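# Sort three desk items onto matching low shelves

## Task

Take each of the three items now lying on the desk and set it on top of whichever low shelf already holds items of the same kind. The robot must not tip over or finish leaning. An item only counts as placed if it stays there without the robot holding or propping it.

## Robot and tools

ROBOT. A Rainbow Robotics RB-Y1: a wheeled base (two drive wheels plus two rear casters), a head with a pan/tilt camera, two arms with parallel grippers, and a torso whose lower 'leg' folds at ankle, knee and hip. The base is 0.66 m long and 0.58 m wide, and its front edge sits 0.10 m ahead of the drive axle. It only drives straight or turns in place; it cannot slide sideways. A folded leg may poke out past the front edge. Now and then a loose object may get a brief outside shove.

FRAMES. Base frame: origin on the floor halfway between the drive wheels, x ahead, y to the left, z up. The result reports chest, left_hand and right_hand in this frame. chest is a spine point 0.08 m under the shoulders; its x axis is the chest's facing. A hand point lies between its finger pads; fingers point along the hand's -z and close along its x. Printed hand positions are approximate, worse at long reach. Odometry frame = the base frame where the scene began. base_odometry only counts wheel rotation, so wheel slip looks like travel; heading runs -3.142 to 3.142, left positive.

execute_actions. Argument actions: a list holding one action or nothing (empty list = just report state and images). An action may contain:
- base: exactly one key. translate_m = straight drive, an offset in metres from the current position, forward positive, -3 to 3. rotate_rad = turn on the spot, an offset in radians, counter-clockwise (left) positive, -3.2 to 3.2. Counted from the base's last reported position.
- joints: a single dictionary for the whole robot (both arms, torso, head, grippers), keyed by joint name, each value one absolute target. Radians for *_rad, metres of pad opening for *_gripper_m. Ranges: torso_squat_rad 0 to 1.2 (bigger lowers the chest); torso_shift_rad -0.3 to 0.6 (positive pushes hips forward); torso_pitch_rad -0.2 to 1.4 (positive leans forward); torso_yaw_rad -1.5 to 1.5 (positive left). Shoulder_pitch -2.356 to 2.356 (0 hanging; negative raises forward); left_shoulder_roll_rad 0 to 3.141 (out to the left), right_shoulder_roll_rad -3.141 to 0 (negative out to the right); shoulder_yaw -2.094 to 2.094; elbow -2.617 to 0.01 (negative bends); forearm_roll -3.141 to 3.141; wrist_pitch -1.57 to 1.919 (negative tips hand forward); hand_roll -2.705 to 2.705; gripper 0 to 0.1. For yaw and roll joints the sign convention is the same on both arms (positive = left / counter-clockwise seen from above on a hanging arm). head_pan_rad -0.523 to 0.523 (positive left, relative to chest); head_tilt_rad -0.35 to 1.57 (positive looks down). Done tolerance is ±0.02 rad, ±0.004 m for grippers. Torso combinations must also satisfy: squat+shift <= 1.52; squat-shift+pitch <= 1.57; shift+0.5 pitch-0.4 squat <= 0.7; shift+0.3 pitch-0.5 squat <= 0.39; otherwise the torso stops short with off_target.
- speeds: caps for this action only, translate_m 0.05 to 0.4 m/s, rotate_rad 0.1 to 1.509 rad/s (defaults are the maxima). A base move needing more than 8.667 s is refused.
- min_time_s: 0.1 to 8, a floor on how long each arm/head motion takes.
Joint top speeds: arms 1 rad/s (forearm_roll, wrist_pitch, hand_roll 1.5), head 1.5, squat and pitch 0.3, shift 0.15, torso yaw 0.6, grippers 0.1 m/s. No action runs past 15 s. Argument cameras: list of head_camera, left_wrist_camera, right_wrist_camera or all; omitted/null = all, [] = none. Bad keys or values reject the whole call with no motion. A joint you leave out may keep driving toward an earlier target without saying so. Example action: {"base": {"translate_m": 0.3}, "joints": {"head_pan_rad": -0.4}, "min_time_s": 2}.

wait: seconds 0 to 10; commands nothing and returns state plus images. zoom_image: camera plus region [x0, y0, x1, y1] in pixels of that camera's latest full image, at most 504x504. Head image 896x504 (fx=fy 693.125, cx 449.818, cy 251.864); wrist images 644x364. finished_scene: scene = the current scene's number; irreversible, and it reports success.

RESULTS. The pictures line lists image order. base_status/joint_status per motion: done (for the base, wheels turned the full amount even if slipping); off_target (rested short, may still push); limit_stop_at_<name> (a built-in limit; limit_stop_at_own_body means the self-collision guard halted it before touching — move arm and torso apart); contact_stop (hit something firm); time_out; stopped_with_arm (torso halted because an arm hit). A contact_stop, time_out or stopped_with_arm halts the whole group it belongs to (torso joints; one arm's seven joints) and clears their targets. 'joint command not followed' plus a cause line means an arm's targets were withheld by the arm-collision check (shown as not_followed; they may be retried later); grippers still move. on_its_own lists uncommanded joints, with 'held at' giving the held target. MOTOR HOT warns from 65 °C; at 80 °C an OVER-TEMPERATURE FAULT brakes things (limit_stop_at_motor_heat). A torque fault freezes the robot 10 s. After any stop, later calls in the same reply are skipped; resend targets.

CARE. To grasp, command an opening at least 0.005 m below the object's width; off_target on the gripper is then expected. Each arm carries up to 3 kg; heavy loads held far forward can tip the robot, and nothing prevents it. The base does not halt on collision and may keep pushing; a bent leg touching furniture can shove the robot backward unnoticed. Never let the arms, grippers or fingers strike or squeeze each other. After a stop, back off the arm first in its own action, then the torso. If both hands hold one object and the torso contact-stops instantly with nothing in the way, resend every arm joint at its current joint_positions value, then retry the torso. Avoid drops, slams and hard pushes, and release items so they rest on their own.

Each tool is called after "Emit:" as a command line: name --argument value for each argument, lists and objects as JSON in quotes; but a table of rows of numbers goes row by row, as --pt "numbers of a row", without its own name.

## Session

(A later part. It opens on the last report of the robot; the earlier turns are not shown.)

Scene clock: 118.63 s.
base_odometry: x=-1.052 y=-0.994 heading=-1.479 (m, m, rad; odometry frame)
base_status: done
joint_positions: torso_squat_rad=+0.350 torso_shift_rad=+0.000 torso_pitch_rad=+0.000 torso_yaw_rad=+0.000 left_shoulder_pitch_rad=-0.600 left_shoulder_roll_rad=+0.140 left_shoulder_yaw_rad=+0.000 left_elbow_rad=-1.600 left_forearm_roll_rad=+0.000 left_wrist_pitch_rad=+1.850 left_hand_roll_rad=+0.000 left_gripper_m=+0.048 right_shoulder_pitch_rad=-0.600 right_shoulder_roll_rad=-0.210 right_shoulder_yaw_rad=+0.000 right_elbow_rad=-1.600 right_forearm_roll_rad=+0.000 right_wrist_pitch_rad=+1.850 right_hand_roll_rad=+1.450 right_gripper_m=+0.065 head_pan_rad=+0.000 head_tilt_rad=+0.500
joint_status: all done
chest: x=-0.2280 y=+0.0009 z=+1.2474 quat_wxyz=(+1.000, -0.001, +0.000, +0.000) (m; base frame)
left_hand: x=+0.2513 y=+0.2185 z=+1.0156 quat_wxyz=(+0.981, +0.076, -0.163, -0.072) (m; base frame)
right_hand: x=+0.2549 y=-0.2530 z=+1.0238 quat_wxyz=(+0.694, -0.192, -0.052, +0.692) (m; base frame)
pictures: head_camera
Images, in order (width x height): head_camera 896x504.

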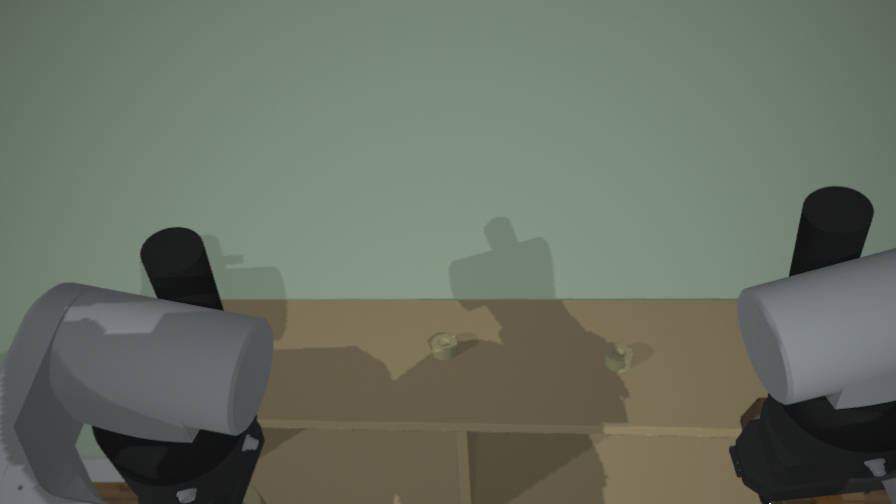

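Emit:
execute_actions --actions '[{"base":{"translate_m":0.57},"joints":{"torso_pitch_rad":0.306,"torso_shift_rad":0.172,"torso_squat_rad":0.7,"head_tilt_rad":0.9}}]' --cameras '[]'

Emit:
execute_actions --actions '[{"joints":{"left_elbow_rad":-1.27,"left_wrist_pitch_rad":1.555}}]' --cameras '["head_camera"]'

Scene clock: 124.43 s.
base_odometry: x=-0.999 y=-1.562 heading=-1.479 (m, m, rad; odometry frame)
base_status: done
joint_positions: torso_squat_rad=+0.700 torso_shift_rad=+0.172 torso_pitch_rad=+0.306 torso_yaw_rad=+0.000 left_shoulder_pitch_rad=-0.600 left_shoulder_roll_rad=+0.140 left_shoulder_yaw_rad=+0.000 left_elbow_rad=-1.600 left_forearm_roll_rad=+0.000 left_wrist_pitch_rad=+1.850 left_hand_roll_rad=+0.000 left_gripper_m=+0.048 right_shoulder_pitch_rad=-0.600 right_shoulder_roll_rad=-0.210 right_shoulder_yaw_rad=+0.000 right_elbow_rad=-1.600 right_forearm_roll_rad=+0.000 right_wrist_pitch_rad=+1.850 right_hand_roll_rad=+1.450 right_gripper_m=+0.065 head_pan_rad=+0.000 head_tilt_rad=+0.900
joint_status: all done
chest: x=-0.0431 y=+0.0008 z=+1.1030 quat_wxyz=(+0.988, -0.001, +0.152, +0.000) (m; base frame)
left_hand: x=+0.3441 y=+0.2183 z=+0.7376 quat_wxyz=(+0.994, +0.064, -0.012, -0.083) (m; base frame)
right_hand: x=+0.3499 y=-0.2532 z=+0.7444 quat_wxyz=(+0.693, -0.084, +0.054, +0.714) (m; base frame)
pictures: none
No camera images: the call's "cameras" was empty. Leave "cameras" out to get every camera's image.

Scene clock: 125.43 s.
base_odometry: x=-0.999 y=-1.562 heading=-1.479 (m, m, rad; odometry frame)
base_status: not commanded
joint_positions: torso_squat_rad=+0.700 torso_shift_rad=+0.172 torso_pitch_rad=+0.306 torso_yaw_rad=+0.000 left_shoulder_pitch_rad=-0.600 left_shoulder_roll_rad=+0.140 left_shoulder_yaw_rad=+0.000 left_elbow_rad=-1.270 left_forearm_roll_rad=+0.000 left_wrist_pitch_rad=+1.555 left_hand_roll_rad=+0.000 left_gripper_m=+0.048 right_shoulder_pitch_rad=-0.600 right_shoulder_roll_rad=-0.210 right_shoulder_yaw_rad=+0.000 right_elbow_rad=-1.600 right_forearm_roll_rad=+0.000 right_wrist_pitch_rad=+1.850 right_hand_roll_rad=+1.450 right_gripper_m=+0.065 head_pan_rad=+0.000 head_tilt_rad=+0.900
joint_status: all done
chest: x=-0.0433 y=+0.0008 z=+1.1031 quat_wxyz=(+0.988, -0.001, +0.152, +0.000) (m; base frame)
left_hand: x=+0.3386 y=+0.2303 z=+0.6541 quat_wxyz=(+0.994, +0.065, +0.005, -0.082) (m; base frame)
right_hand: x=+0.3499 y=-0.2532 z=+0.7446 quat_wxyz=(+0.693, -0.084, +0.054, +0.714) (m; base frame)
pictures: head_camera
Images, in order (width x height): head_camera 896x504.

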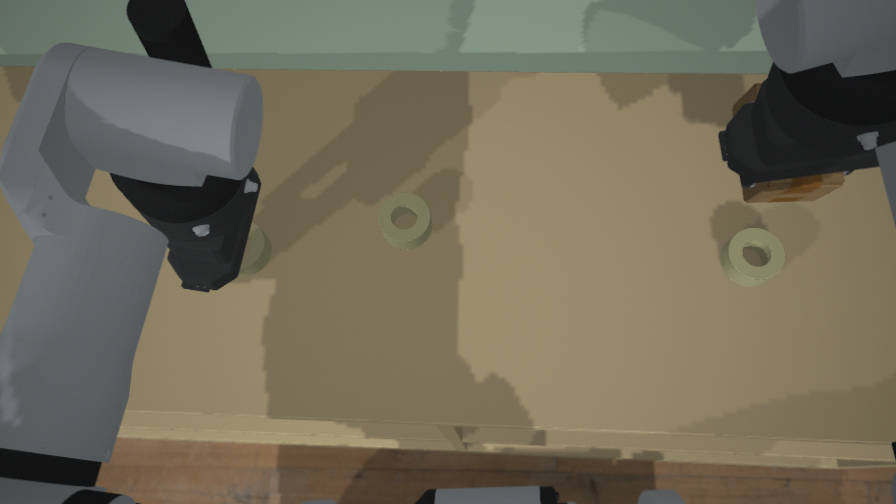

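Emit:
execute_actions --actions '[{"joints":{"left_gripper_m":0.1}}]' --cameras '[]'

Emit:
execute_actions --actions '[{"joints":{"left_elbow_rad":-1.6,"left_wrist_pitch_rad":1.85}}]' --cameras '[]'

Emit:
execute_actions --actions '[{"base":{"translate_m":-0.8},"joints":{"torso_pitch_rad":0.0,"torso_shift_rad":0.0,"torso_squat_rad":0.35,"head_tilt_rad":0.5}}]' --cameras '["head_camera"]'

Emit:
execute_actions --actions '[{"base":{"rotate_rad":-1.57}}]' --cameras '["head_camera"]'

Scene clock: 133.60 s.
base_odometry: x=-0.999 y=-1.562 heading=-1.479 (m, m, rad; odometry frame)
base_status: not commanded
joint_positions: torso_squat_rad=+0.700 torso_shift_rad=+0.172 torso_pitch_rad=+0.306 torso_yaw_rad=+0.000 left_shoulder_pitch_rad=-0.600 left_shoulder_roll_rad=+0.140 left_shoulder_yaw_rad=+0.000 left_elbow_rad=-1.270 left_forearm_roll_rad=+0.000 left_wrist_pitch_rad=+1.555 left_hand_roll_rad=+0.000 left_gripper_m=+0.099 right_shoulder_pitch_rad=-0.600 right_shoulder_roll_rad=-0.210 right_shoulder_yaw_rad=+0.000 right_elbow_rad=-1.600 right_forearm_roll_rad=+0.000 right_wrist_pitch_rad=+1.850 right_hand_roll_rad=+1.450 right_gripper_m=+0.065 head_pan_rad=+0.000 head_tilt_rad=+0.900
joint_status: all done
chest: x=-0.0432 y=+0.0008 z=+1.1031 quat_wxyz=(+0.988, -0.001, +0.152, +0.000) (m; base frame)
left_hand: x=+0.3386 y=+0.2303 z=+0.6539 quat_wxyz=(+0.994, +0.065, +0.006, -0.082) (m; base frame)
right_hand: x=+0.3499 y=-0.2532 z=+0.7445 quat_wxyz=(+0.693, -0.084, +0.054, +0.714) (m; base frame)
pictures: none
No camera images: the call's "cameras" was empty. Leave "cameras" out to get every camera's image.

Scene clock: 134.53 s.
base_odometry: x=-0.999 y=-1.562 heading=-1.479 (m, m, rad; odometry frame)
base_status: not commanded
joint_positions: torso_squat_rad=+0.700 torso_shift_rad=+0.172 torso_pitch_rad=+0.306 torso_yaw_rad=+0.000 left_shoulder_pitch_rad=-0.600 left_shoulder_roll_rad=+0.140 left_shoulder_yaw_rad=+0.000 left_elbow_rad=-1.600 left_forearm_roll_rad=+0.000 left_wrist_pitch_rad=+1.850 left_hand_roll_rad=+0.000 left_gripper_m=+0.099 right_shoulder_pitch_rad=-0.600 right_shoulder_roll_rad=-0.210 right_shoulder_yaw_rad=+0.000 right_elbow_rad=-1.600 right_forearm_roll_rad=+0.000 right_wrist_pitch_rad=+1.850 right_hand_roll_rad=+1.450 right_gripper_m=+0.065 head_pan_rad=+0.000 head_tilt_rad=+0.900
joint_status: all done
chest: x=-0.0432 y=+0.0008 z=+1.1030 quat_wxyz=(+0.988, -0.001, +0.152, +0.000) (m; base frame)
left_hand: x=+0.3441 y=+0.2183 z=+0.7377 quat_wxyz=(+0.994, +0.064, -0.012, -0.083) (m; base frame)
right_hand: x=+0.3499 y=-0.2532 z=+0.7445 quat_wxyz=(+0.693, -0.084, +0.054, +0.714) (m; base frame)
pictures: none
No camera images: the call's "cameras" was empty. Leave "cameras" out to get every camera's image.

Scene clock: 138.10 s.
base_odometry: x=-1.073 y=-0.765 heading=-1.478 (m, m, rad; odometry frame)
base_status: done
joint_positions: torso_squat_rad=+0.350 torso_shift_rad=+0.000 torso_pitch_rad=+0.000 torso_yaw_rad=+0.000 left_shoulder_pitch_rad=-0.600 left_shoulder_roll_rad=+0.140 left_shoulder_yaw_rad=+0.000 left_elbow_rad=-1.600 left_forearm_roll_rad=+0.000 left_wrist_pitch_rad=+1.850 left_hand_roll_rad=+0.000 left_gripper_m=+0.099 right_shoulder_pitch_rad=-0.600 right_shoulder_roll_rad=-0.210 right_shoulder_yaw_rad=+0.000 right_elbow_rad=-1.600 right_forearm_roll_rad=+0.000 right_wrist_pitch_rad=+1.850 right_hand_roll_rad=+1.450 right_gripper_m=+0.065 head_pan_rad=+0.000 head_tilt_rad=+0.500
joint_status: all done
chest: x=-0.2280 y=+0.0009 z=+1.2475 quat_wxyz=(+1.000, -0.001, +0.000, +0.000) (m; base frame)
left_hand: x=+0.2513 y=+0.2185 z=+1.0157 quat_wxyz=(+0.981, +0.076, -0.163, -0.072) (m; base frame)
right_hand: x=+0.2549 y=-0.2530 z=+1.0240 quat_wxyz=(+0.694, -0.192, -0.052, +0.692) (m; base frame)
pictures: head_camera
Images, in order (width x height): head_camera 896x504.

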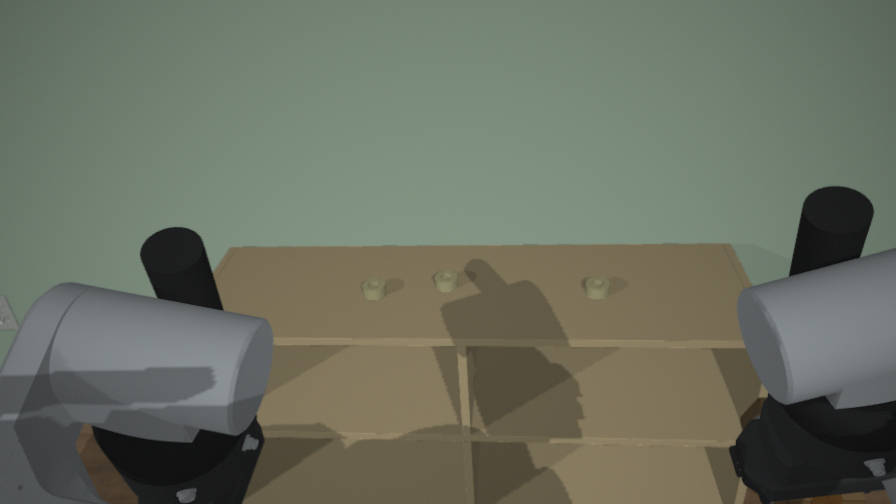

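Scene clock: 142.00 s.
base_odometry: x=-1.073 y=-0.765 heading=-3.048 (m, m, rad; odometry frame)
base_status: done
joint_positions: torso_squat_rad=+0.350 torso_shift_rad=+0.000 torso_pitch_rad=+0.000 torso_yaw_rad=+0.000 left_shoulder_pitch_rad=-0.600 left_shoulder_roll_rad=+0.140 left_shoulder_yaw_rad=+0.000 left_elbow_rad=-1.600 left_forearm_roll_rad=+0.000 left_wrist_pitch_rad=+1.850 left_hand_roll_rad=+0.000 left_gripper_m=+0.099 right_shoulder_pitch_rad=-0.600 right_shoulder_roll_rad=-0.210 right_shoulder_yaw_rad=+0.000 right_elbow_rad=-1.600 right_forearm_roll_rad=+0.000 right_wrist_pitch_rad=+1.850 right_hand_roll_rad=+1.450 right_gripper_m=+0.065 head_pan_rad=+0.000 head_tilt_rad=+0.500
joint_status: not commanded
chest: x=-0.2280 y=+0.0010 z=+1.2475 quat_wxyz=(+1.000, -0.001, +0.000, +0.000) (m; base frame)
left_hand: x=+0.2513 y=+0.2185 z=+1.0157 quat_wxyz=(+0.981, +0.076, -0.163, -0.072) (m; base frame)
right_hand: x=+0.2549 y=-0.2530 z=+1.0240 quat_wxyz=(+0.694, -0.192, -0.052, +0.692) (m; base frame)
pictures: head_camera
Images, in order (width x height): head_camera 896x504.

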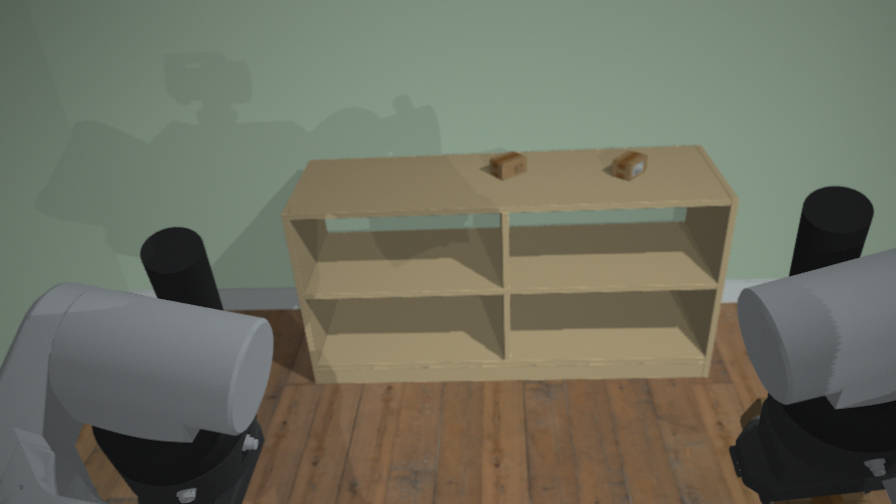

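Emit:
execute_actions --actions '[{"base":{"translate_m":1.35},"joints":{"head_tilt_rad":0.9}}]' --cameras '["head_camera"]'

Scene clock: 149.47 s.
base_odometry: x=-2.417 y=-0.891 heading=-3.048 (m, m, rad; odometry frame)
base_status: done
joint_positions: torso_squat_rad=+0.350 torso_shift_rad=+0.000 torso_pitch_rad=+0.000 torso_yaw_rad=+0.000 left_shoulder_pitch_rad=-0.600 left_shoulder_roll_rad=+0.140 left_shoulder_yaw_rad=+0.000 left_elbow_rad=-1.600 left_forearm_roll_rad=+0.000 left_wrist_pitch_rad=+1.850 left_hand_roll_rad=+0.000 left_gripper_m=+0.099 right_shoulder_pitch_rad=-0.600 right_shoulder_roll_rad=-0.210 right_shoulder_yaw_rad=+0.000 right_elbow_rad=-1.600 right_forearm_roll_rad=+0.000 right_wrist_pitch_rad=+1.850 right_hand_roll_rad=+1.450 right_gripper_m=+0.065 head_pan_rad=+0.000 head_tilt_rad=+0.900
joint_status: all done
chest: x=-0.2280 y=+0.0010 z=+1.2475 quat_wxyz=(+1.000, -0.001, +0.000, +0.000) (m; base frame)
left_hand: x=+0.2513 y=+0.2185 z=+1.0157 quat_wxyz=(+0.981, +0.076, -0.163, -0.072) (m; base frame)
right_hand: x=+0.2549 y=-0.2530 z=+1.0240 quat_wxyz=(+0.694, -0.192, -0.052, +0.692) (m; base frame)
pictures: head_camera
Images, in order (width x height): head_camera 896x504.

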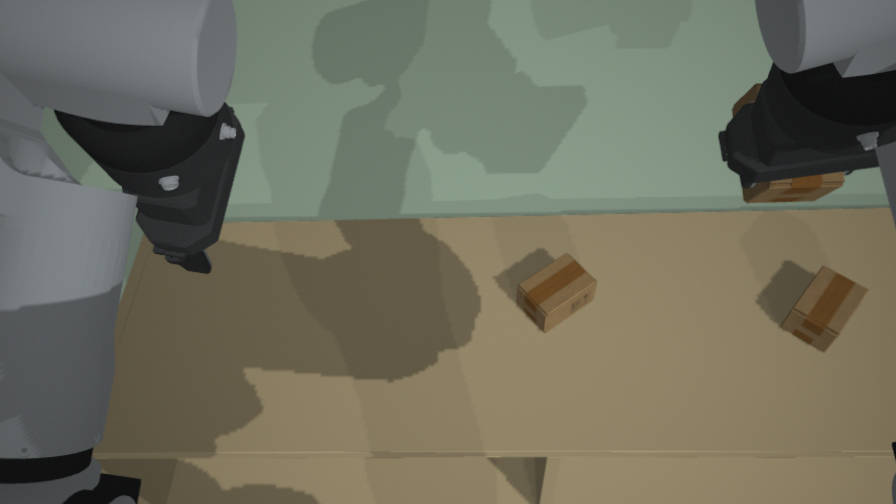

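Emit:
execute_actions --actions '[{"joints":{"torso_pitch_rad":0.306,"torso_shift_rad":0.172,"torso_squat_rad":0.7}}]' --cameras '[]'

Emit:
execute_actions --actions '[{"joints":{"right_elbow_rad":-1.28,"right_wrist_pitch_rad":1.57}}]' --cameras '["head_camera"]'

Scene clock: 154.67 s.
base_odometry: x=-2.417 y=-0.891 heading=-3.048 (m, m, rad; odometry frame)
base_status: not commanded
joint_positions: torso_squat_rad=+0.700 torso_shift_rad=+0.172 torso_pitch_rad=+0.306 torso_yaw_rad=+0.000 left_shoulder_pitch_rad=-0.600 left_shoulder_roll_rad=+0.140 left_shoulder_yaw_rad=+0.000 left_elbow_rad=-1.600 left_forearm_roll_rad=+0.000 left_wrist_pitch_rad=+1.850 left_hand_roll_rad=+0.000 left_gripper_m=+0.099 right_shoulder_pitch_rad=-0.600 right_shoulder_roll_rad=-0.210 right_shoulder_yaw_rad=+0.000 right_elbow_rad=-1.600 right_forearm_roll_rad=+0.000 right_wrist_pitch_rad=+1.850 right_hand_roll_rad=+1.450 right_gripper_m=+0.065 head_pan_rad=+0.000 head_tilt_rad=+0.900
joint_status: all done
chest: x=-0.0431 y=+0.0009 z=+1.1030 quat_wxyz=(+0.988, -0.001, +0.152, +0.000) (m; base frame)
left_hand: x=+0.3441 y=+0.2183 z=+0.7376 quat_wxyz=(+0.994, +0.064, -0.012, -0.083) (m; base frame)
right_hand: x=+0.3499 y=-0.2531 z=+0.7444 quat_wxyz=(+0.693, -0.084, +0.054, +0.714) (m; base frame)
pictures: none
No camera images: the call's "cameras" was empty. Leave "cameras" out to get every camera's image.

Scene clock: 155.67 s.
base_odometry: x=-2.417 y=-0.891 heading=-3.048 (m, m, rad; odometry frame)
base_status: not commanded
joint_positions: torso_squat_rad=+0.700 torso_shift_rad=+0.172 torso_pitch_rad=+0.305 torso_yaw_rad=+0.000 left_shoulder_pitch_rad=-0.600 left_shoulder_roll_rad=+0.140 left_shoulder_yaw_rad=+0.000 left_elbow_rad=-1.600 left_forearm_roll_rad=+0.000 left_wrist_pitch_rad=+1.850 left_hand_roll_rad=+0.000 left_gripper_m=+0.099 right_shoulder_pitch_rad=-0.602 right_shoulder_roll_rad=-0.211 right_shoulder_yaw_rad=+0.000 right_elbow_rad=-1.282 right_forearm_roll_rad=+0.000 right_wrist_pitch_rad=+1.571 right_hand_roll_rad=+1.450 right_gripper_m=+0.064 head_pan_rad=+0.000 head_tilt_rad=+0.900
joint_status: all done
chest: x=-0.0437 y=+0.0010 z=+1.1031 quat_wxyz=(+0.988, -0.001, +0.152, +0.000) (m; base frame)
left_hand: x=+0.3439 y=+0.2183 z=+0.7380 quat_wxyz=(+0.994, +0.064, -0.012, -0.083) (m; base frame)
right_hand: x=+0.3454 y=-0.2704 z=+0.6656 quat_wxyz=(+0.695, -0.074, +0.069, +0.712) (m; base frame)
pictures: head_camera
Images, in order (width x height): head_camera 896x504.

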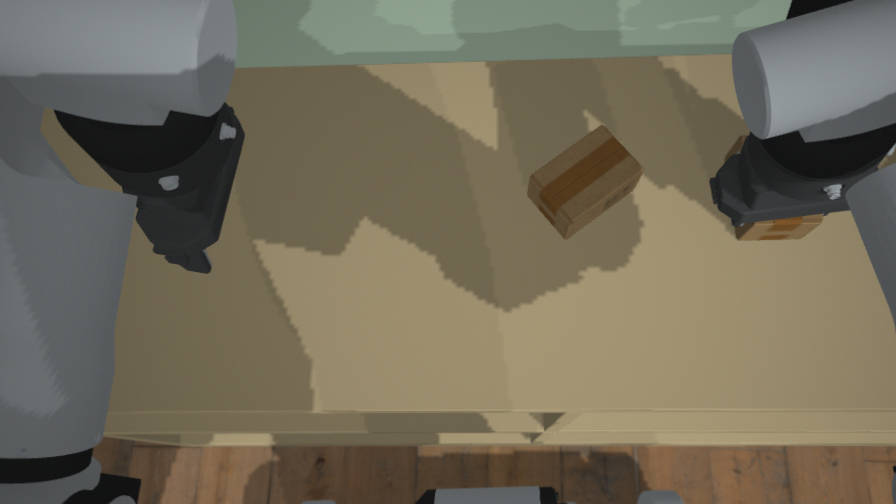

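Emit:
execute_actions --actions '[{"joints":{"right_gripper_m":0.1}}]' --cameras '[]'

Emit:
execute_actions --actions '[{"joints":{"right_elbow_rad":-1.7,"right_wrist_pitch_rad":1.9}}]' --cameras '[]'

Emit:
execute_actions --actions '[{"base":{"translate_m":-0.4},"joints":{"torso_pitch_rad":0.0,"torso_shift_rad":0.0,"torso_squat_rad":0.35,"head_tilt_rad":0.7,"right_hand_roll_rad":0}}]' --cameras '["head_camera"]'

Scene clock: 164.63 s.
base_odometry: x=-2.417 y=-0.891 heading=-3.048 (m, m, rad; odometry frame)
base_status: not commanded
joint_positions: torso_squat_rad=+0.700 torso_shift_rad=+0.172 torso_pitch_rad=+0.306 torso_yaw_rad=+0.000 left_shoulder_pitch_rad=-0.600 left_shoulder_roll_rad=+0.140 left_shoulder_yaw_rad=+0.000 left_elbow_rad=-1.600 left_forearm_roll_rad=+0.000 left_wrist_pitch_rad=+1.850 left_hand_roll_rad=+0.000 left_gripper_m=+0.099 right_shoulder_pitch_rad=-0.601 right_shoulder_roll_rad=-0.210 right_shoulder_yaw_rad=+0.000 right_elbow_rad=-1.280 right_forearm_roll_rad=+0.000 right_wrist_pitch_rad=+1.570 right_hand_roll_rad=+1.450 right_gripper_m=+0.100 head_pan_rad=+0.000 head_tilt_rad=+0.900
joint_status: all done
chest: x=-0.0432 y=+0.0009 z=+1.1030 quat_wxyz=(+0.988, -0.001, +0.152, +0.000) (m; base frame)
left_hand: x=+0.3441 y=+0.2183 z=+0.7377 quat_wxyz=(+0.994, +0.064, -0.012, -0.083) (m; base frame)
right_hand: x=+0.3447 y=-0.2706 z=+0.6644 quat_wxyz=(+0.695, -0.072, +0.070, +0.712) (m; base frame)
pictures: none
No camera images: the call's "cameras" was empty. Leave "cameras" out to get every camera's image.

Scene clock: 165.67 s.
base_odometry: x=-2.417 y=-0.891 heading=-3.048 (m, m, rad; odometry frame)
base_status: not commanded
joint_positions: torso_squat_rad=+0.700 torso_shift_rad=+0.172 torso_pitch_rad=+0.306 torso_yaw_rad=+0.000 left_shoulder_pitch_rad=-0.600 left_shoulder_roll_rad=+0.140 left_shoulder_yaw_rad=+0.000 left_elbow_rad=-1.600 left_forearm_roll_rad=+0.000 left_wrist_pitch_rad=+1.850 left_hand_roll_rad=+0.000 left_gripper_m=+0.099 right_shoulder_pitch_rad=-0.600 right_shoulder_roll_rad=-0.210 right_shoulder_yaw_rad=+0.000 right_elbow_rad=-1.700 right_forearm_roll_rad=+0.000 right_wrist_pitch_rad=+1.900 right_hand_roll_rad=+1.450 right_gripper_m=+0.100 head_pan_rad=+0.000 head_tilt_rad=+0.900
joint_status: all done
chest: x=-0.0432 y=+0.0009 z=+1.1030 quat_wxyz=(+0.988, -0.001, +0.152, +0.000) (m; base frame)
left_hand: x=+0.3441 y=+0.2183 z=+0.7377 quat_wxyz=(+0.994, +0.064, -0.012, -0.083) (m; base frame)
right_hand: x=+0.3550 y=-0.2474 z=+0.7697 quat_wxyz=(+0.691, -0.099, +0.035, +0.715) (m; base frame)
pictures: none
No camera images: the call's "cameras" was empty. Leave "cameras" out to get every camera's image.

Scene clock: 168.13 s.
base_odometry: x=-2.019 y=-0.854 heading=-3.049 (m, m, rad; odometry frame)
base_status: done
joint_positions: torso_squat_rad=+0.350 torso_shift_rad=+0.000 torso_pitch_rad=+0.000 torso_yaw_rad=+0.000 left_shoulder_pitch_rad=-0.600 left_shoulder_roll_rad=+0.140 left_shoulder_yaw_rad=+0.000 left_elbow_rad=-1.600 left_forearm_roll_rad=+0.000 left_wrist_pitch_rad=+1.850 left_hand_roll_rad=+0.000 left_gripper_m=+0.099 right_shoulder_pitch_rad=-0.600 right_shoulder_roll_rad=-0.210 right_shoulder_yaw_rad=+0.000 right_elbow_rad=-1.700 right_forearm_roll_rad=+0.000 right_wrist_pitch_rad=+1.900 right_hand_roll_rad=+0.000 right_gripper_m=+0.100 head_pan_rad=+0.000 head_tilt_rad=+0.700
joint_status: all done
chest: x=-0.2281 y=+0.0010 z=+1.2475 quat_wxyz=(+1.000, -0.001, +0.000, +0.000) (m; base frame)
left_hand: x=+0.2512 y=+0.2185 z=+1.0158 quat_wxyz=(+0.981, +0.076, -0.163, -0.072) (m; base frame)
right_hand: x=+0.2521 y=-0.2472 z=+1.0496 quat_wxyz=(+0.974, -0.108, -0.191, +0.061) (m; base frame)
pictures: head_camera
Images, in order (width x height): head_camera 896x504.

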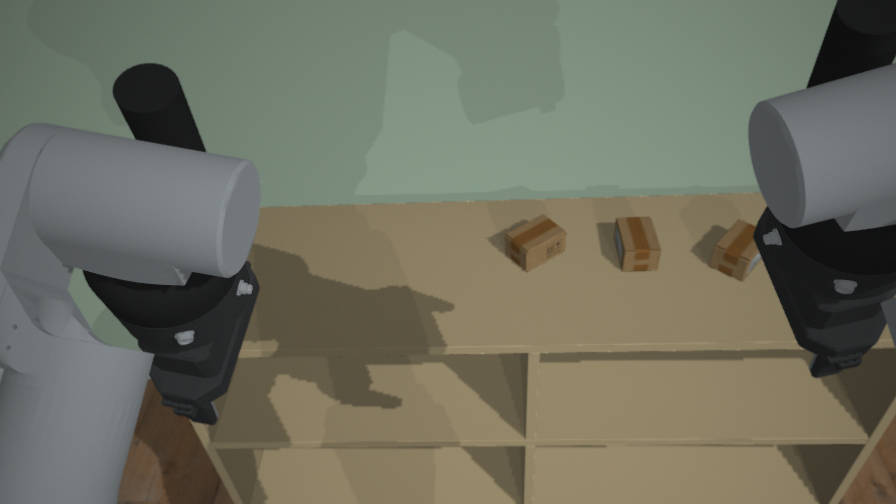

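Good. Now head back to the desk; peek at the neighbouring shelf mid-turn.

Emit:
execute_actions --actions '[{"base":{"rotate_rad":-0.9},"joints":{"head_tilt_rad":0.4}}]' --cameras '["head_camera"]'

Scene clock: 173.10 s.
base_odometry: x=-2.019 y=-0.854 heading=+2.335 (m, m, rad; odometry frame)
base_status: done
joint_positions: torso_squat_rad=+0.350 torso_shift_rad=+0.000 torso_pitch_rad=+0.000 torso_yaw_rad=+0.000 left_shoulder_pitch_rad=-0.600 left_shoulder_roll_rad=+0.140 left_shoulder_yaw_rad=+0.000 left_elbow_rad=-1.600 left_forearm_roll_rad=+0.000 left_wrist_pitch_rad=+1.850 left_hand_roll_rad=+0.000 left_gripper_m=+0.099 right_shoulder_pitch_rad=-0.600 right_shoulder_roll_rad=-0.210 right_shoulder_yaw_rad=+0.000 right_elbow_rad=-1.700 right_forearm_roll_rad=+0.000 right_wrist_pitch_rad=+1.900 right_hand_roll_rad=+0.000 right_gripper_m=+0.100 head_pan_rad=+0.000 head_tilt_rad=+0.400
joint_status: all done
chest: x=-0.2281 y=+0.0010 z=+1.2475 quat_wxyz=(+1.000, -0.001, +0.000, +0.000) (m; base frame)
left_hand: x=+0.2512 y=+0.2185 z=+1.0158 quat_wxyz=(+0.981, +0.076, -0.163, -0.072) (m; base frame)
right_hand: x=+0.2521 y=-0.2472 z=+1.0496 quat_wxyz=(+0.974, -0.108, -0.191, +0.061) (m; base frame)
pictures: head_camera
Images, in order (width x height): head_camera 896x504.

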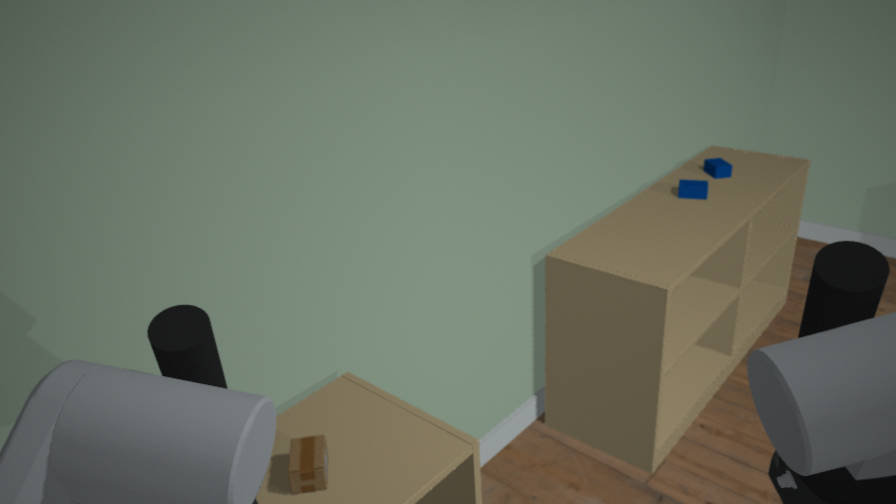

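Blue there, so sponges are on the -n wall shelf (left of desk). Continue.

Emit:
execute_actions --actions '[{"base":{"rotate_rad":-1.87}}]' --cameras '[]'

Emit:
execute_actions --actions '[{"base":{"translate_m":3.0}}]' --cameras '[]'

Emit:
execute_actions --actions '[{"base":{"translate_m":0.7}}]' --cameras '[]'

Emit:
execute_actions --actions '[{"base":{"rotate_rad":-0.375},"joints":{"head_tilt_rad":0.5}}]' --cameras '["head_camera"]'

Scene clock: 182.20 s.
base_odometry: x=-2.019 y=-0.854 heading=+0.465 (m, m, rad; odometry frame)
base_status: done
joint_positions: torso_squat_rad=+0.350 torso_shift_rad=+0.000 torso_pitch_rad=+0.000 torso_yaw_rad=+0.000 left_shoulder_pitch_rad=-0.600 left_shoulder_roll_rad=+0.140 left_shoulder_yaw_rad=+0.000 left_elbow_rad=-1.600 left_forearm_roll_rad=+0.000 left_wrist_pitch_rad=+1.850 left_hand_roll_rad=+0.000 left_gripper_m=+0.099 right_shoulder_pitch_rad=-0.600 right_shoulder_roll_rad=-0.210 right_shoulder_yaw_rad=+0.000 right_elbow_rad=-1.700 right_forearm_roll_rad=+0.000 right_wrist_pitch_rad=+1.900 right_hand_roll_rad=+0.000 right_gripper_m=+0.100 head_pan_rad=+0.000 head_tilt_rad=+0.400
joint_status: not commanded
chest: x=-0.2281 y=+0.0010 z=+1.2475 quat_wxyz=(+1.000, -0.001, +0.000, +0.000) (m; base frame)
left_hand: x=+0.2512 y=+0.2185 z=+1.0158 quat_wxyz=(+0.981, +0.076, -0.163, -0.072) (m; base frame)
right_hand: x=+0.2521 y=-0.2472 z=+1.0496 quat_wxyz=(+0.974, -0.108, -0.191, +0.061) (m; base frame)
pictures: none
No camera images: the call's "cameras" was empty. Leave "cameras" out to get every camera's image.

Scene clock: 191.27 s.
base_odometry: x=+0.663 y=+0.491 heading=+0.465 (m, m, rad; odometry frame)
base_status: done
joint_positions: torso_squat_rad=+0.350 torso_shift_rad=+0.000 torso_pitch_rad=+0.000 torso_yaw_rad=+0.000 left_shoulder_pitch_rad=-0.600 left_shoulder_roll_rad=+0.140 left_shoulder_yaw_rad=+0.000 left_elbow_rad=-1.600 left_forearm_roll_rad=+0.000 left_wrist_pitch_rad=+1.850 left_hand_roll_rad=+0.000 left_gripper_m=+0.099 right_shoulder_pitch_rad=-0.600 right_shoulder_roll_rad=-0.210 right_shoulder_yaw_rad=+0.000 right_elbow_rad=-1.700 right_forearm_roll_rad=+0.000 right_wrist_pitch_rad=+1.900 right_hand_roll_rad=+0.000 right_gripper_m=+0.100 head_pan_rad=+0.000 head_tilt_rad=+0.400
joint_status: not commanded
chest: x=-0.2280 y=+0.0010 z=+1.2475 quat_wxyz=(+1.000, -0.001, +0.000, +0.000) (m; base frame)
left_hand: x=+0.2513 y=+0.2185 z=+1.0157 quat_wxyz=(+0.981, +0.076, -0.163, -0.072) (m; base frame)
right_hand: x=+0.2521 y=-0.2472 z=+1.0495 quat_wxyz=(+0.974, -0.108, -0.191, +0.061) (m; base frame)
pictures: none
No camera images: the call's "cameras" was empty. Leave "cameras" out to get every camera's image.

Scene clock: 194.47 s.
base_odometry: x=+1.289 y=+0.805 heading=+0.465 (m, m, rad; odometry frame)
base_status: done
joint_positions: torso_squat_rad=+0.350 torso_shift_rad=+0.000 torso_pitch_rad=+0.000 torso_yaw_rad=+0.000 left_shoulder_pitch_rad=-0.600 left_shoulder_roll_rad=+0.140 left_shoulder_yaw_rad=+0.000 left_elbow_rad=-1.600 left_forearm_roll_rad=+0.000 left_wrist_pitch_rad=+1.850 left_hand_roll_rad=+0.000 left_gripper_m=+0.099 right_shoulder_pitch_rad=-0.600 right_shoulder_roll_rad=-0.210 right_shoulder_yaw_rad=+0.000 right_elbow_rad=-1.700 right_forearm_roll_rad=+0.000 right_wrist_pitch_rad=+1.900 right_hand_roll_rad=+0.000 right_gripper_m=+0.100 head_pan_rad=+0.000 head_tilt_rad=+0.400
joint_status: not commanded
chest: x=-0.2280 y=+0.0010 z=+1.2475 quat_wxyz=(+1.000, -0.001, +0.000, +0.000) (m; base frame)
left_hand: x=+0.2513 y=+0.2185 z=+1.0157 quat_wxyz=(+0.981, +0.076, -0.163, -0.072) (m; base frame)
right_hand: x=+0.2521 y=-0.2472 z=+1.0495 quat_wxyz=(+0.974, -0.108, -0.190, +0.061) (m; base frame)
pictures: none
No camera images: the call's "cameras" was empty. Leave "cameras" out to get every camera's image.

Scene clock: 196.67 s.
base_odometry: x=+1.289 y=+0.805 heading=+0.090 (m, m, rad; odometry frame)
base_status: done
joint_positions: torso_squat_rad=+0.350 torso_shift_rad=+0.000 torso_pitch_rad=+0.000 torso_yaw_rad=+0.000 left_shoulder_pitch_rad=-0.600 left_shoulder_roll_rad=+0.140 left_shoulder_yaw_rad=+0.000 left_elbow_rad=-1.600 left_forearm_roll_rad=+0.000 left_wrist_pitch_rad=+1.850 left_hand_roll_rad=+0.000 left_gripper_m=+0.099 right_shoulder_pitch_rad=-0.600 right_shoulder_roll_rad=-0.210 right_shoulder_yaw_rad=+0.000 right_elbow_rad=-1.700 right_forearm_roll_rad=+0.000 right_wrist_pitch_rad=+1.900 right_hand_roll_rad=+0.000 right_gripper_m=+0.100 head_pan_rad=+0.000 head_tilt_rad=+0.500
joint_status: all done
chest: x=-0.2280 y=+0.0010 z=+1.2475 quat_wxyz=(+1.000, -0.001, +0.000, +0.000) (m; base frame)
left_hand: x=+0.2513 y=+0.2185 z=+1.0157 quat_wxyz=(+0.981, +0.076, -0.163, -0.072) (m; base frame)
right_hand: x=+0.2521 y=-0.2472 z=+1.0495 quat_wxyz=(+0.974, -0.108, -0.190, +0.061) (m; base frame)
pictures: head_camera
Images, in order (width x height): head_camera 896x504.

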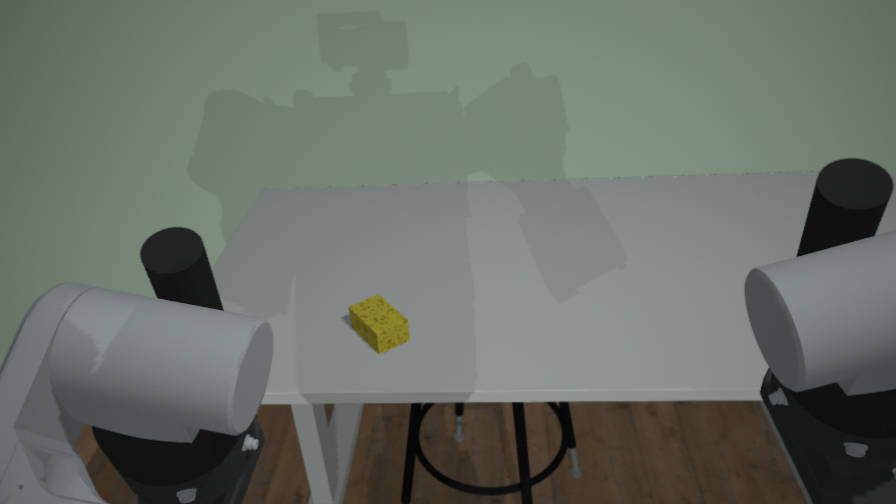

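Emit:
execute_actions --actions '[{"base":{"translate_m":0.52},"joints":{"torso_pitch_rad":0.306,"torso_shift_rad":0.172,"left_shoulder_pitch_rad":-0.71,"left_shoulder_roll_rad":0.03,"left_elbow_rad":-1.37,"left_wrist_pitch_rad":1.78,"head_tilt_rad":0.8}}]' --cameras '["head_camera","left_wrist_camera"]'

Scene clock: 203.63 s.
base_odometry: x=+1.806 y=+0.852 heading=+0.090 (m, m, rad; odometry frame)
base_status: done
joint_positions: torso_squat_rad=+0.350 torso_shift_rad=+0.172 torso_pitch_rad=+0.306 torso_yaw_rad=+0.000 left_shoulder_pitch_rad=-0.710 left_shoulder_roll_rad=+0.030 left_shoulder_yaw_rad=+0.000 left_elbow_rad=-1.370 left_forearm_roll_rad=+0.000 left_wrist_pitch_rad=+1.780 left_hand_roll_rad=+0.000 left_gripper_m=+0.099 right_shoulder_pitch_rad=-0.600 right_shoulder_roll_rad=-0.210 right_shoulder_yaw_rad=+0.000 right_elbow_rad=-1.700 right_forearm_roll_rad=+0.000 right_wrist_pitch_rad=+1.900 right_hand_roll_rad=+0.000 right_gripper_m=+0.100 head_pan_rad=+0.000 head_tilt_rad=+0.800
joint_status: all done
chest: x=-0.0222 y=+0.0009 z=+1.2234 quat_wxyz=(+0.988, -0.001, +0.152, +0.000) (m; base frame)
left_hand: x=+0.3700 y=+0.1519 z=+0.8334 quat_wxyz=(+0.993, +0.019, +0.021, -0.113) (m; base frame)
right_hand: x=+0.3759 y=-0.2472 z=+0.8900 quat_wxyz=(+0.992, -0.097, -0.040, +0.077) (m; base frame)
pictures: head_camera, left_wrist_camera
Images, in order (width x height): head_camera 896x504, left_wrist_camera 644x364.

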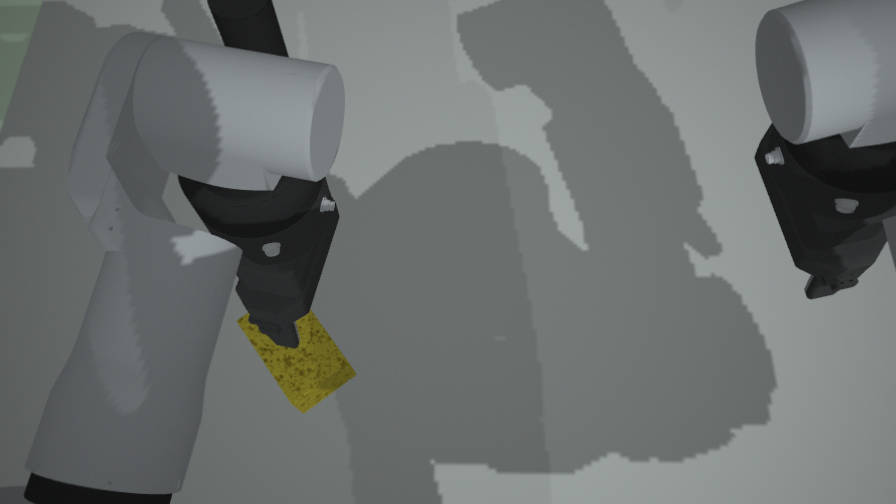

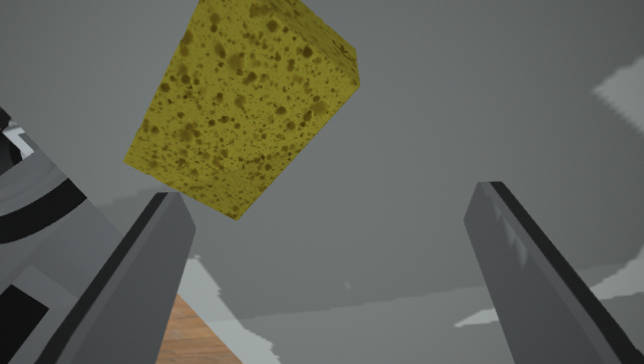

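Emit:
execute_actions --actions '[{"joints":{"left_hand_roll_rad":-0.73,"left_shoulder_pitch_rad":-0.62,"left_elbow_rad":-1.53,"left_wrist_pitch_rad":1.85}}]' --cameras '["left_wrist_camera"]'

Scene clock: 208.87 s.
base_odometry: x=+1.806 y=+0.852 heading=+0.090 (m, m, rad; odometry frame)
base_status: not commanded
joint_positions: torso_squat_rad=+0.350 torso_shift_rad=+0.172 torso_pitch_rad=+0.306 torso_yaw_rad=+0.000 left_shoulder_pitch_rad=-0.620 left_shoulder_roll_rad=+0.030 left_shoulder_yaw_rad=+0.000 left_elbow_rad=-1.530 left_forearm_roll_rad=+0.000 left_wrist_pitch_rad=+1.850 left_hand_roll_rad=-0.730 left_gripper_m=+0.099 right_shoulder_pitch_rad=-0.600 right_shoulder_roll_rad=-0.210 right_shoulder_yaw_rad=+0.000 right_elbow_rad=-1.700 right_forearm_roll_rad=+0.000 right_wrist_pitch_rad=+1.900 right_hand_roll_rad=+0.000 right_gripper_m=+0.100 head_pan_rad=+0.000 head_tilt_rad=+0.800
joint_status: all done
chest: x=-0.0222 y=+0.0009 z=+1.2234 quat_wxyz=(+0.988, -0.001, +0.152, +0.000) (m; base frame)
left_hand: x=+0.3497 y=+0.1617 z=+0.8428 quat_wxyz=(+0.894, +0.006, +0.023, -0.448) (m; base frame)
right_hand: x=+0.3759 y=-0.2472 z=+0.8900 quat_wxyz=(+0.992, -0.097, -0.040, +0.077) (m; base frame)
pictures: left_wrist_camera
Images, in order (width x height): left_wrist_camera 644x364.

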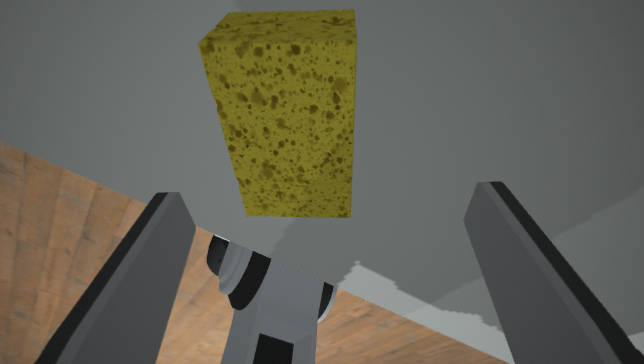

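Emit:
execute_actions --actions '[{"joints":{"left_shoulder_pitch_rad":-0.573,"left_elbow_rad":-1.29,"left_wrist_pitch_rad":1.56}}]' --cameras '["left_wrist_camera"]'

Emit:
execute_actions --actions '[{"joints":{"left_gripper_m":0.03}}]' --cameras '[]'

Emit:
execute_actions --actions '[{"joints":{"left_shoulder_pitch_rad":-0.6,"left_elbow_rad":-1.6,"left_wrist_pitch_rad":1.85}}]' --cameras '["head_camera"]'

Scene clock: 213.07 s.
base_odometry: x=+1.806 y=+0.852 heading=+0.090 (m, m, rad; odometry frame)
base_status: not commanded
joint_positions: torso_squat_rad=+0.350 torso_shift_rad=+0.172 torso_pitch_rad=+0.306 torso_yaw_rad=+0.000 left_shoulder_pitch_rad=-0.573 left_shoulder_roll_rad=+0.030 left_shoulder_yaw_rad=+0.000 left_elbow_rad=-1.290 left_forearm_roll_rad=+0.000 left_wrist_pitch_rad=+1.560 left_hand_roll_rad=-0.730 left_gripper_m=+0.099 right_shoulder_pitch_rad=-0.600 right_shoulder_roll_rad=-0.210 right_shoulder_yaw_rad=+0.000 right_elbow_rad=-1.700 right_forearm_roll_rad=+0.000 right_wrist_pitch_rad=+1.900 right_hand_roll_rad=+0.000 right_gripper_m=+0.100 head_pan_rad=+0.000 head_tilt_rad=+0.800
joint_status: all done
chest: x=-0.0222 y=+0.0009 z=+1.2234 quat_wxyz=(+0.988, -0.001, +0.152, +0.000) (m; base frame)
left_hand: x=+0.3387 y=+0.1688 z=+0.7652 quat_wxyz=(+0.897, +0.005, +0.020, -0.442) (m; base frame)
right_hand: x=+0.3759 y=-0.2472 z=+0.8900 quat_wxyz=(+0.992, -0.097, -0.040, +0.077) (m; base frame)
pictures: left_wrist_camera
Images, in order (width x height): left_wrist_camera 644x364.

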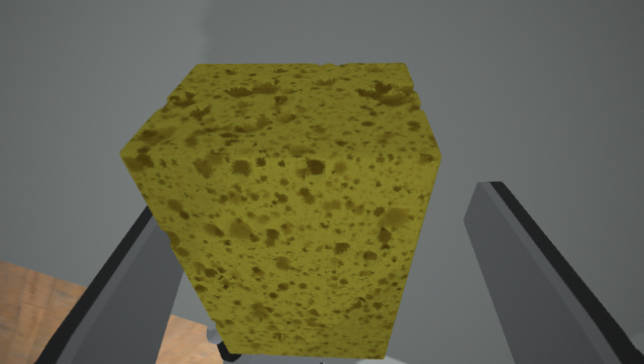

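Scene clock: 214.23 s.
base_odometry: x=+1.806 y=+0.852 heading=+0.090 (m, m, rad; odometry frame)
base_status: not commanded
joint_positions: torso_squat_rad=+0.350 torso_shift_rad=+0.172 torso_pitch_rad=+0.306 torso_yaw_rad=+0.000 left_shoulder_pitch_rad=-0.573 left_shoulder_roll_rad=+0.030 left_shoulder_yaw_rad=+0.000 left_elbow_rad=-1.290 left_forearm_roll_rad=+0.000 left_wrist_pitch_rad=+1.560 left_hand_roll_rad=-0.730 left_gripper_m=+0.059 right_shoulder_pitch_rad=-0.600 right_shoulder_roll_rad=-0.210 right_shoulder_yaw_rad=+0.000 right_elbow_rad=-1.700 right_forearm_roll_rad=+0.000 right_wrist_pitch_rad=+1.900 right_hand_roll_rad=+0.000 right_gripper_m=+0.100 head_pan_rad=+0.000 head_tilt_rad=+0.800
joint_status: left_gripper_m off_target (ended at +0.059, target +0.030)
chest: x=-0.0222 y=+0.0009 z=+1.2234 quat_wxyz=(+0.988, -0.001, +0.152, +0.000) (m; base frame)
left_hand: x=+0.3387 y=+0.1688 z=+0.7652 quat_wxyz=(+0.897, +0.005, +0.020, -0.442) (m; base frame)
right_hand: x=+0.3759 y=-0.2472 z=+0.8900 quat_wxyz=(+0.992, -0.097, -0.040, +0.077) (m; base frame)
pictures: none
No camera images: the call's "cameras" was empty. Leave "cameras" out to get every camera's image.

Scene clock: 215.17 s.
base_odometry: x=+1.806 y=+0.852 heading=+0.090 (m, m, rad; odometry frame)
base_status: not commanded
joint_positions: torso_squat_rad=+0.350 torso_shift_rad=+0.172 torso_pitch_rad=+0.306 torso_yaw_rad=+0.000 left_shoulder_pitch_rad=-0.600 left_shoulder_roll_rad=+0.030 left_shoulder_yaw_rad=+0.000 left_elbow_rad=-1.600 left_forearm_roll_rad=+0.000 left_wrist_pitch_rad=+1.850 left_hand_roll_rad=-0.730 left_gripper_m=+0.059 right_shoulder_pitch_rad=-0.600 right_shoulder_roll_rad=-0.210 right_shoulder_yaw_rad=+0.000 right_elbow_rad=-1.700 right_forearm_roll_rad=+0.000 right_wrist_pitch_rad=+1.900 right_hand_roll_rad=+0.000 right_gripper_m=+0.100 head_pan_rad=+0.000 head_tilt_rad=+0.800
joint_status: all done
chest: x=-0.0222 y=+0.0009 z=+1.2234 quat_wxyz=(+0.988, -0.001, +0.152, +0.000) (m; base frame)
left_hand: x=+0.3546 y=+0.1619 z=+0.8536 quat_wxyz=(+0.895, +0.012, -0.002, -0.446) (m; base frame)
right_hand: x=+0.3759 y=-0.2472 z=+0.8900 quat_wxyz=(+0.992, -0.097, -0.040, +0.077) (m; base frame)
pictures: head_camera
Images, in order (width x height): head_camera 896x504.

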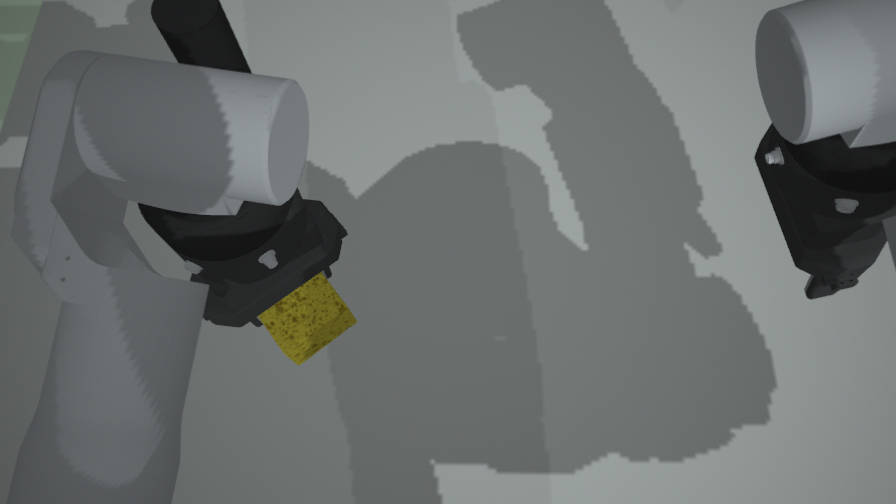

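Emit:
execute_actions --actions '[{"base":{"translate_m":-0.4},"joints":{"torso_pitch_rad":0.0,"torso_shift_rad":0.0,"head_tilt_rad":0.5}}]' --cameras '[]'

Emit:
execute_actions --actions '[{"base":{"rotate_rad":2.78}}]' --cameras '[]'

Emit:
execute_actions --actions '[{"base":{"translate_m":2.53}}]' --cameras '[]'

Emit:
execute_actions --actions '[{"base":{"rotate_rad":-1.21}}]' --cameras '["head_camera"]'

Scene clock: 222.40 s.
base_odometry: x=+1.408 y=+0.816 heading=+0.089 (m, m, rad; odometry frame)
base_status: done
joint_positions: torso_squat_rad=+0.350 torso_shift_rad=+0.000 torso_pitch_rad=+0.000 torso_yaw_rad=+0.000 left_shoulder_pitch_rad=-0.600 left_shoulder_roll_rad=+0.030 left_shoulder_yaw_rad=+0.000 left_elbow_rad=-1.600 left_forearm_roll_rad=+0.000 left_wrist_pitch_rad=+1.850 left_hand_roll_rad=-0.730 left_gripper_m=+0.059 right_shoulder_pitch_rad=-0.600 right_shoulder_roll_rad=-0.210 right_shoulder_yaw_rad=+0.000 right_elbow_rad=-1.700 right_forearm_roll_rad=+0.000 right_wrist_pitch_rad=+1.900 right_hand_roll_rad=+0.000 right_gripper_m=+0.100 head_pan_rad=+0.000 head_tilt_rad=+0.500
joint_status: all done
chest: x=-0.2281 y=+0.0009 z=+1.2475 quat_wxyz=(+1.000, -0.001, +0.000, +0.000) (m; base frame)
left_hand: x=+0.2427 y=+0.1620 z=+1.0085 quat_wxyz=(+0.884, +0.080, -0.138, -0.439) (m; base frame)
right_hand: x=+0.2521 y=-0.2471 z=+1.0495 quat_wxyz=(+0.974, -0.108, -0.191, +0.061) (m; base frame)
pictures: none
No camera images: the call's "cameras" was empty. Leave "cameras" out to get every camera's image.

Scene clock: 227.47 s.
base_odometry: x=+1.408 y=+0.816 heading=+2.869 (m, m, rad; odometry frame)
base_status: done
joint_positions: torso_squat_rad=+0.350 torso_shift_rad=+0.000 torso_pitch_rad=+0.000 torso_yaw_rad=+0.000 left_shoulder_pitch_rad=-0.600 left_shoulder_roll_rad=+0.030 left_shoulder_yaw_rad=+0.000 left_elbow_rad=-1.600 left_forearm_roll_rad=+0.000 left_wrist_pitch_rad=+1.850 left_hand_roll_rad=-0.730 left_gripper_m=+0.059 right_shoulder_pitch_rad=-0.600 right_shoulder_roll_rad=-0.210 right_shoulder_yaw_rad=+0.000 right_elbow_rad=-1.700 right_forearm_roll_rad=+0.000 right_wrist_pitch_rad=+1.900 right_hand_roll_rad=+0.000 right_gripper_m=+0.100 head_pan_rad=+0.000 head_tilt_rad=+0.500
joint_status: not commanded
chest: x=-0.2281 y=+0.0009 z=+1.2475 quat_wxyz=(+1.000, -0.001, +0.000, +0.000) (m; base frame)
left_hand: x=+0.2427 y=+0.1620 z=+1.0085 quat_wxyz=(+0.884, +0.080, -0.138, -0.439) (m; base frame)
right_hand: x=+0.2520 y=-0.2471 z=+1.0495 quat_wxyz=(+0.974, -0.108, -0.191, +0.061) (m; base frame)
pictures: none
No camera images: the call's "cameras" was empty. Leave "cameras" out to get every camera's image.

Scene clock: 235.27 s.
base_odometry: x=-1.029 y=+1.497 heading=+2.869 (m, m, rad; odometry frame)
base_status: done
joint_positions: torso_squat_rad=+0.350 torso_shift_rad=+0.000 torso_pitch_rad=+0.000 torso_yaw_rad=+0.000 left_shoulder_pitch_rad=-0.600 left_shoulder_roll_rad=+0.030 left_shoulder_yaw_rad=+0.000 left_elbow_rad=-1.600 left_forearm_roll_rad=+0.000 left_wrist_pitch_rad=+1.850 left_hand_roll_rad=-0.730 left_gripper_m=+0.059 right_shoulder_pitch_rad=-0.600 right_shoulder_roll_rad=-0.210 right_shoulder_yaw_rad=+0.000 right_elbow_rad=-1.700 right_forearm_roll_rad=+0.000 right_wrist_pitch_rad=+1.900 right_hand_roll_rad=+0.000 right_gripper_m=+0.100 head_pan_rad=+0.000 head_tilt_rad=+0.500
joint_status: not commanded
chest: x=-0.2280 y=+0.0009 z=+1.2475 quat_wxyz=(+1.000, -0.001, +0.000, +0.000) (m; base frame)
left_hand: x=+0.2428 y=+0.1620 z=+1.0084 quat_wxyz=(+0.884, +0.080, -0.138, -0.439) (m; base frame)
right_hand: x=+0.2521 y=-0.2471 z=+1.0494 quat_wxyz=(+0.974, -0.108, -0.190, +0.061) (m; base frame)
pictures: none
No camera images: the call's "cameras" was empty. Leave "cameras" out to get every camera's image.

Scene clock: 238.73 s.
base_odometry: x=-1.029 y=+1.497 heading=+1.660 (m, m, rad; odometry frame)
base_status: done
joint_positions: torso_squat_rad=+0.350 torso_shift_rad=+0.000 torso_pitch_rad=+0.000 torso_yaw_rad=+0.000 left_shoulder_pitch_rad=-0.600 left_shoulder_roll_rad=+0.030 left_shoulder_yaw_rad=+0.000 left_elbow_rad=-1.600 left_forearm_roll_rad=+0.000 left_wrist_pitch_rad=+1.850 left_hand_roll_rad=-0.730 left_gripper_m=+0.059 right_shoulder_pitch_rad=-0.600 right_shoulder_roll_rad=-0.210 right_shoulder_yaw_rad=+0.000 right_elbow_rad=-1.700 right_forearm_roll_rad=+0.000 right_wrist_pitch_rad=+1.900 right_hand_roll_rad=+0.000 right_gripper_m=+0.100 head_pan_rad=+0.000 head_tilt_rad=+0.500
joint_status: not commanded
chest: x=-0.2280 y=+0.0010 z=+1.2475 quat_wxyz=(+1.000, -0.001, +0.000, +0.000) (m; base frame)
left_hand: x=+0.2428 y=+0.1620 z=+1.0084 quat_wxyz=(+0.884, +0.080, -0.138, -0.439) (m; base frame)
right_hand: x=+0.2521 y=-0.2471 z=+1.0495 quat_wxyz=(+0.974, -0.108, -0.191, +0.061) (m; base frame)
pictures: head_camera
Images, in order (width x height): head_camera 896x504.

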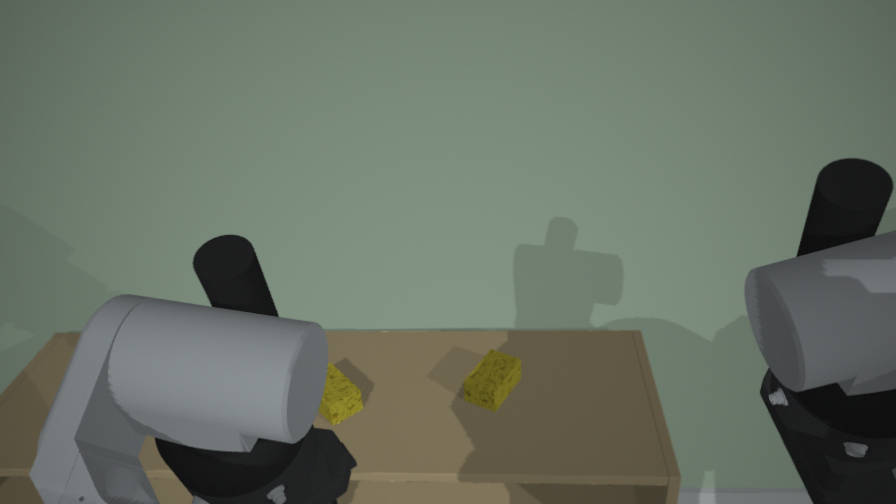

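Emit:
execute_actions --actions '[{"base":{"translate_m":0.5},"joints":{"torso_pitch_rad":0.306,"torso_shift_rad":0.172,"torso_squat_rad":0.7,"head_tilt_rad":0.9,"left_shoulder_roll_rad":0.33}}]' --cameras '["head_camera"]'

Scene clock: 245.07 s.
base_odometry: x=-1.073 y=+1.995 heading=+1.660 (m, m, rad; odometry frame)
base_status: done
joint_positions: torso_squat_rad=+0.700 torso_shift_rad=+0.172 torso_pitch_rad=+0.306 torso_yaw_rad=+0.000 left_shoulder_pitch_rad=-0.600 left_shoulder_roll_rad=+0.330 left_shoulder_yaw_rad=+0.000 left_elbow_rad=-1.600 left_forearm_roll_rad=+0.000 left_wrist_pitch_rad=+1.850 left_hand_roll_rad=-0.730 left_gripper_m=+0.059 right_shoulder_pitch_rad=-0.600 right_shoulder_roll_rad=-0.210 right_shoulder_yaw_rad=+0.000 right_elbow_rad=-1.700 right_forearm_roll_rad=+0.000 right_wrist_pitch_rad=+1.900 right_hand_roll_rad=+0.000 right_gripper_m=+0.100 head_pan_rad=+0.000 head_tilt_rad=+0.900
joint_status: all done
chest: x=-0.0431 y=+0.0009 z=+1.1030 quat_wxyz=(+0.988, -0.001, +0.152, +0.000) (m; base frame)
left_hand: x=+0.3576 y=+0.3141 z=+0.7593 quat_wxyz=(+0.900, +0.152, +0.036, -0.406) (m; base frame)
right_hand: x=+0.3550 y=-0.2473 z=+0.7696 quat_wxyz=(+0.992, -0.097, -0.040, +0.077) (m; base frame)
pictures: head_camera
Images, in order (width x height): head_camera 896x504.

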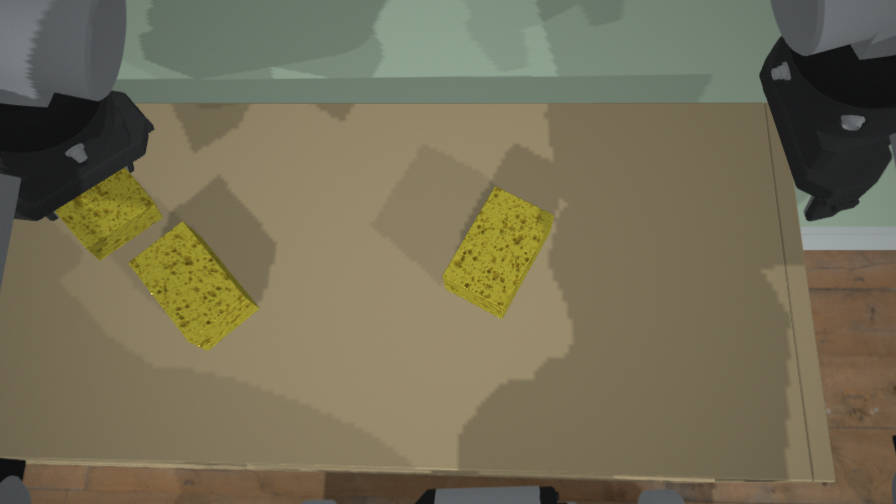

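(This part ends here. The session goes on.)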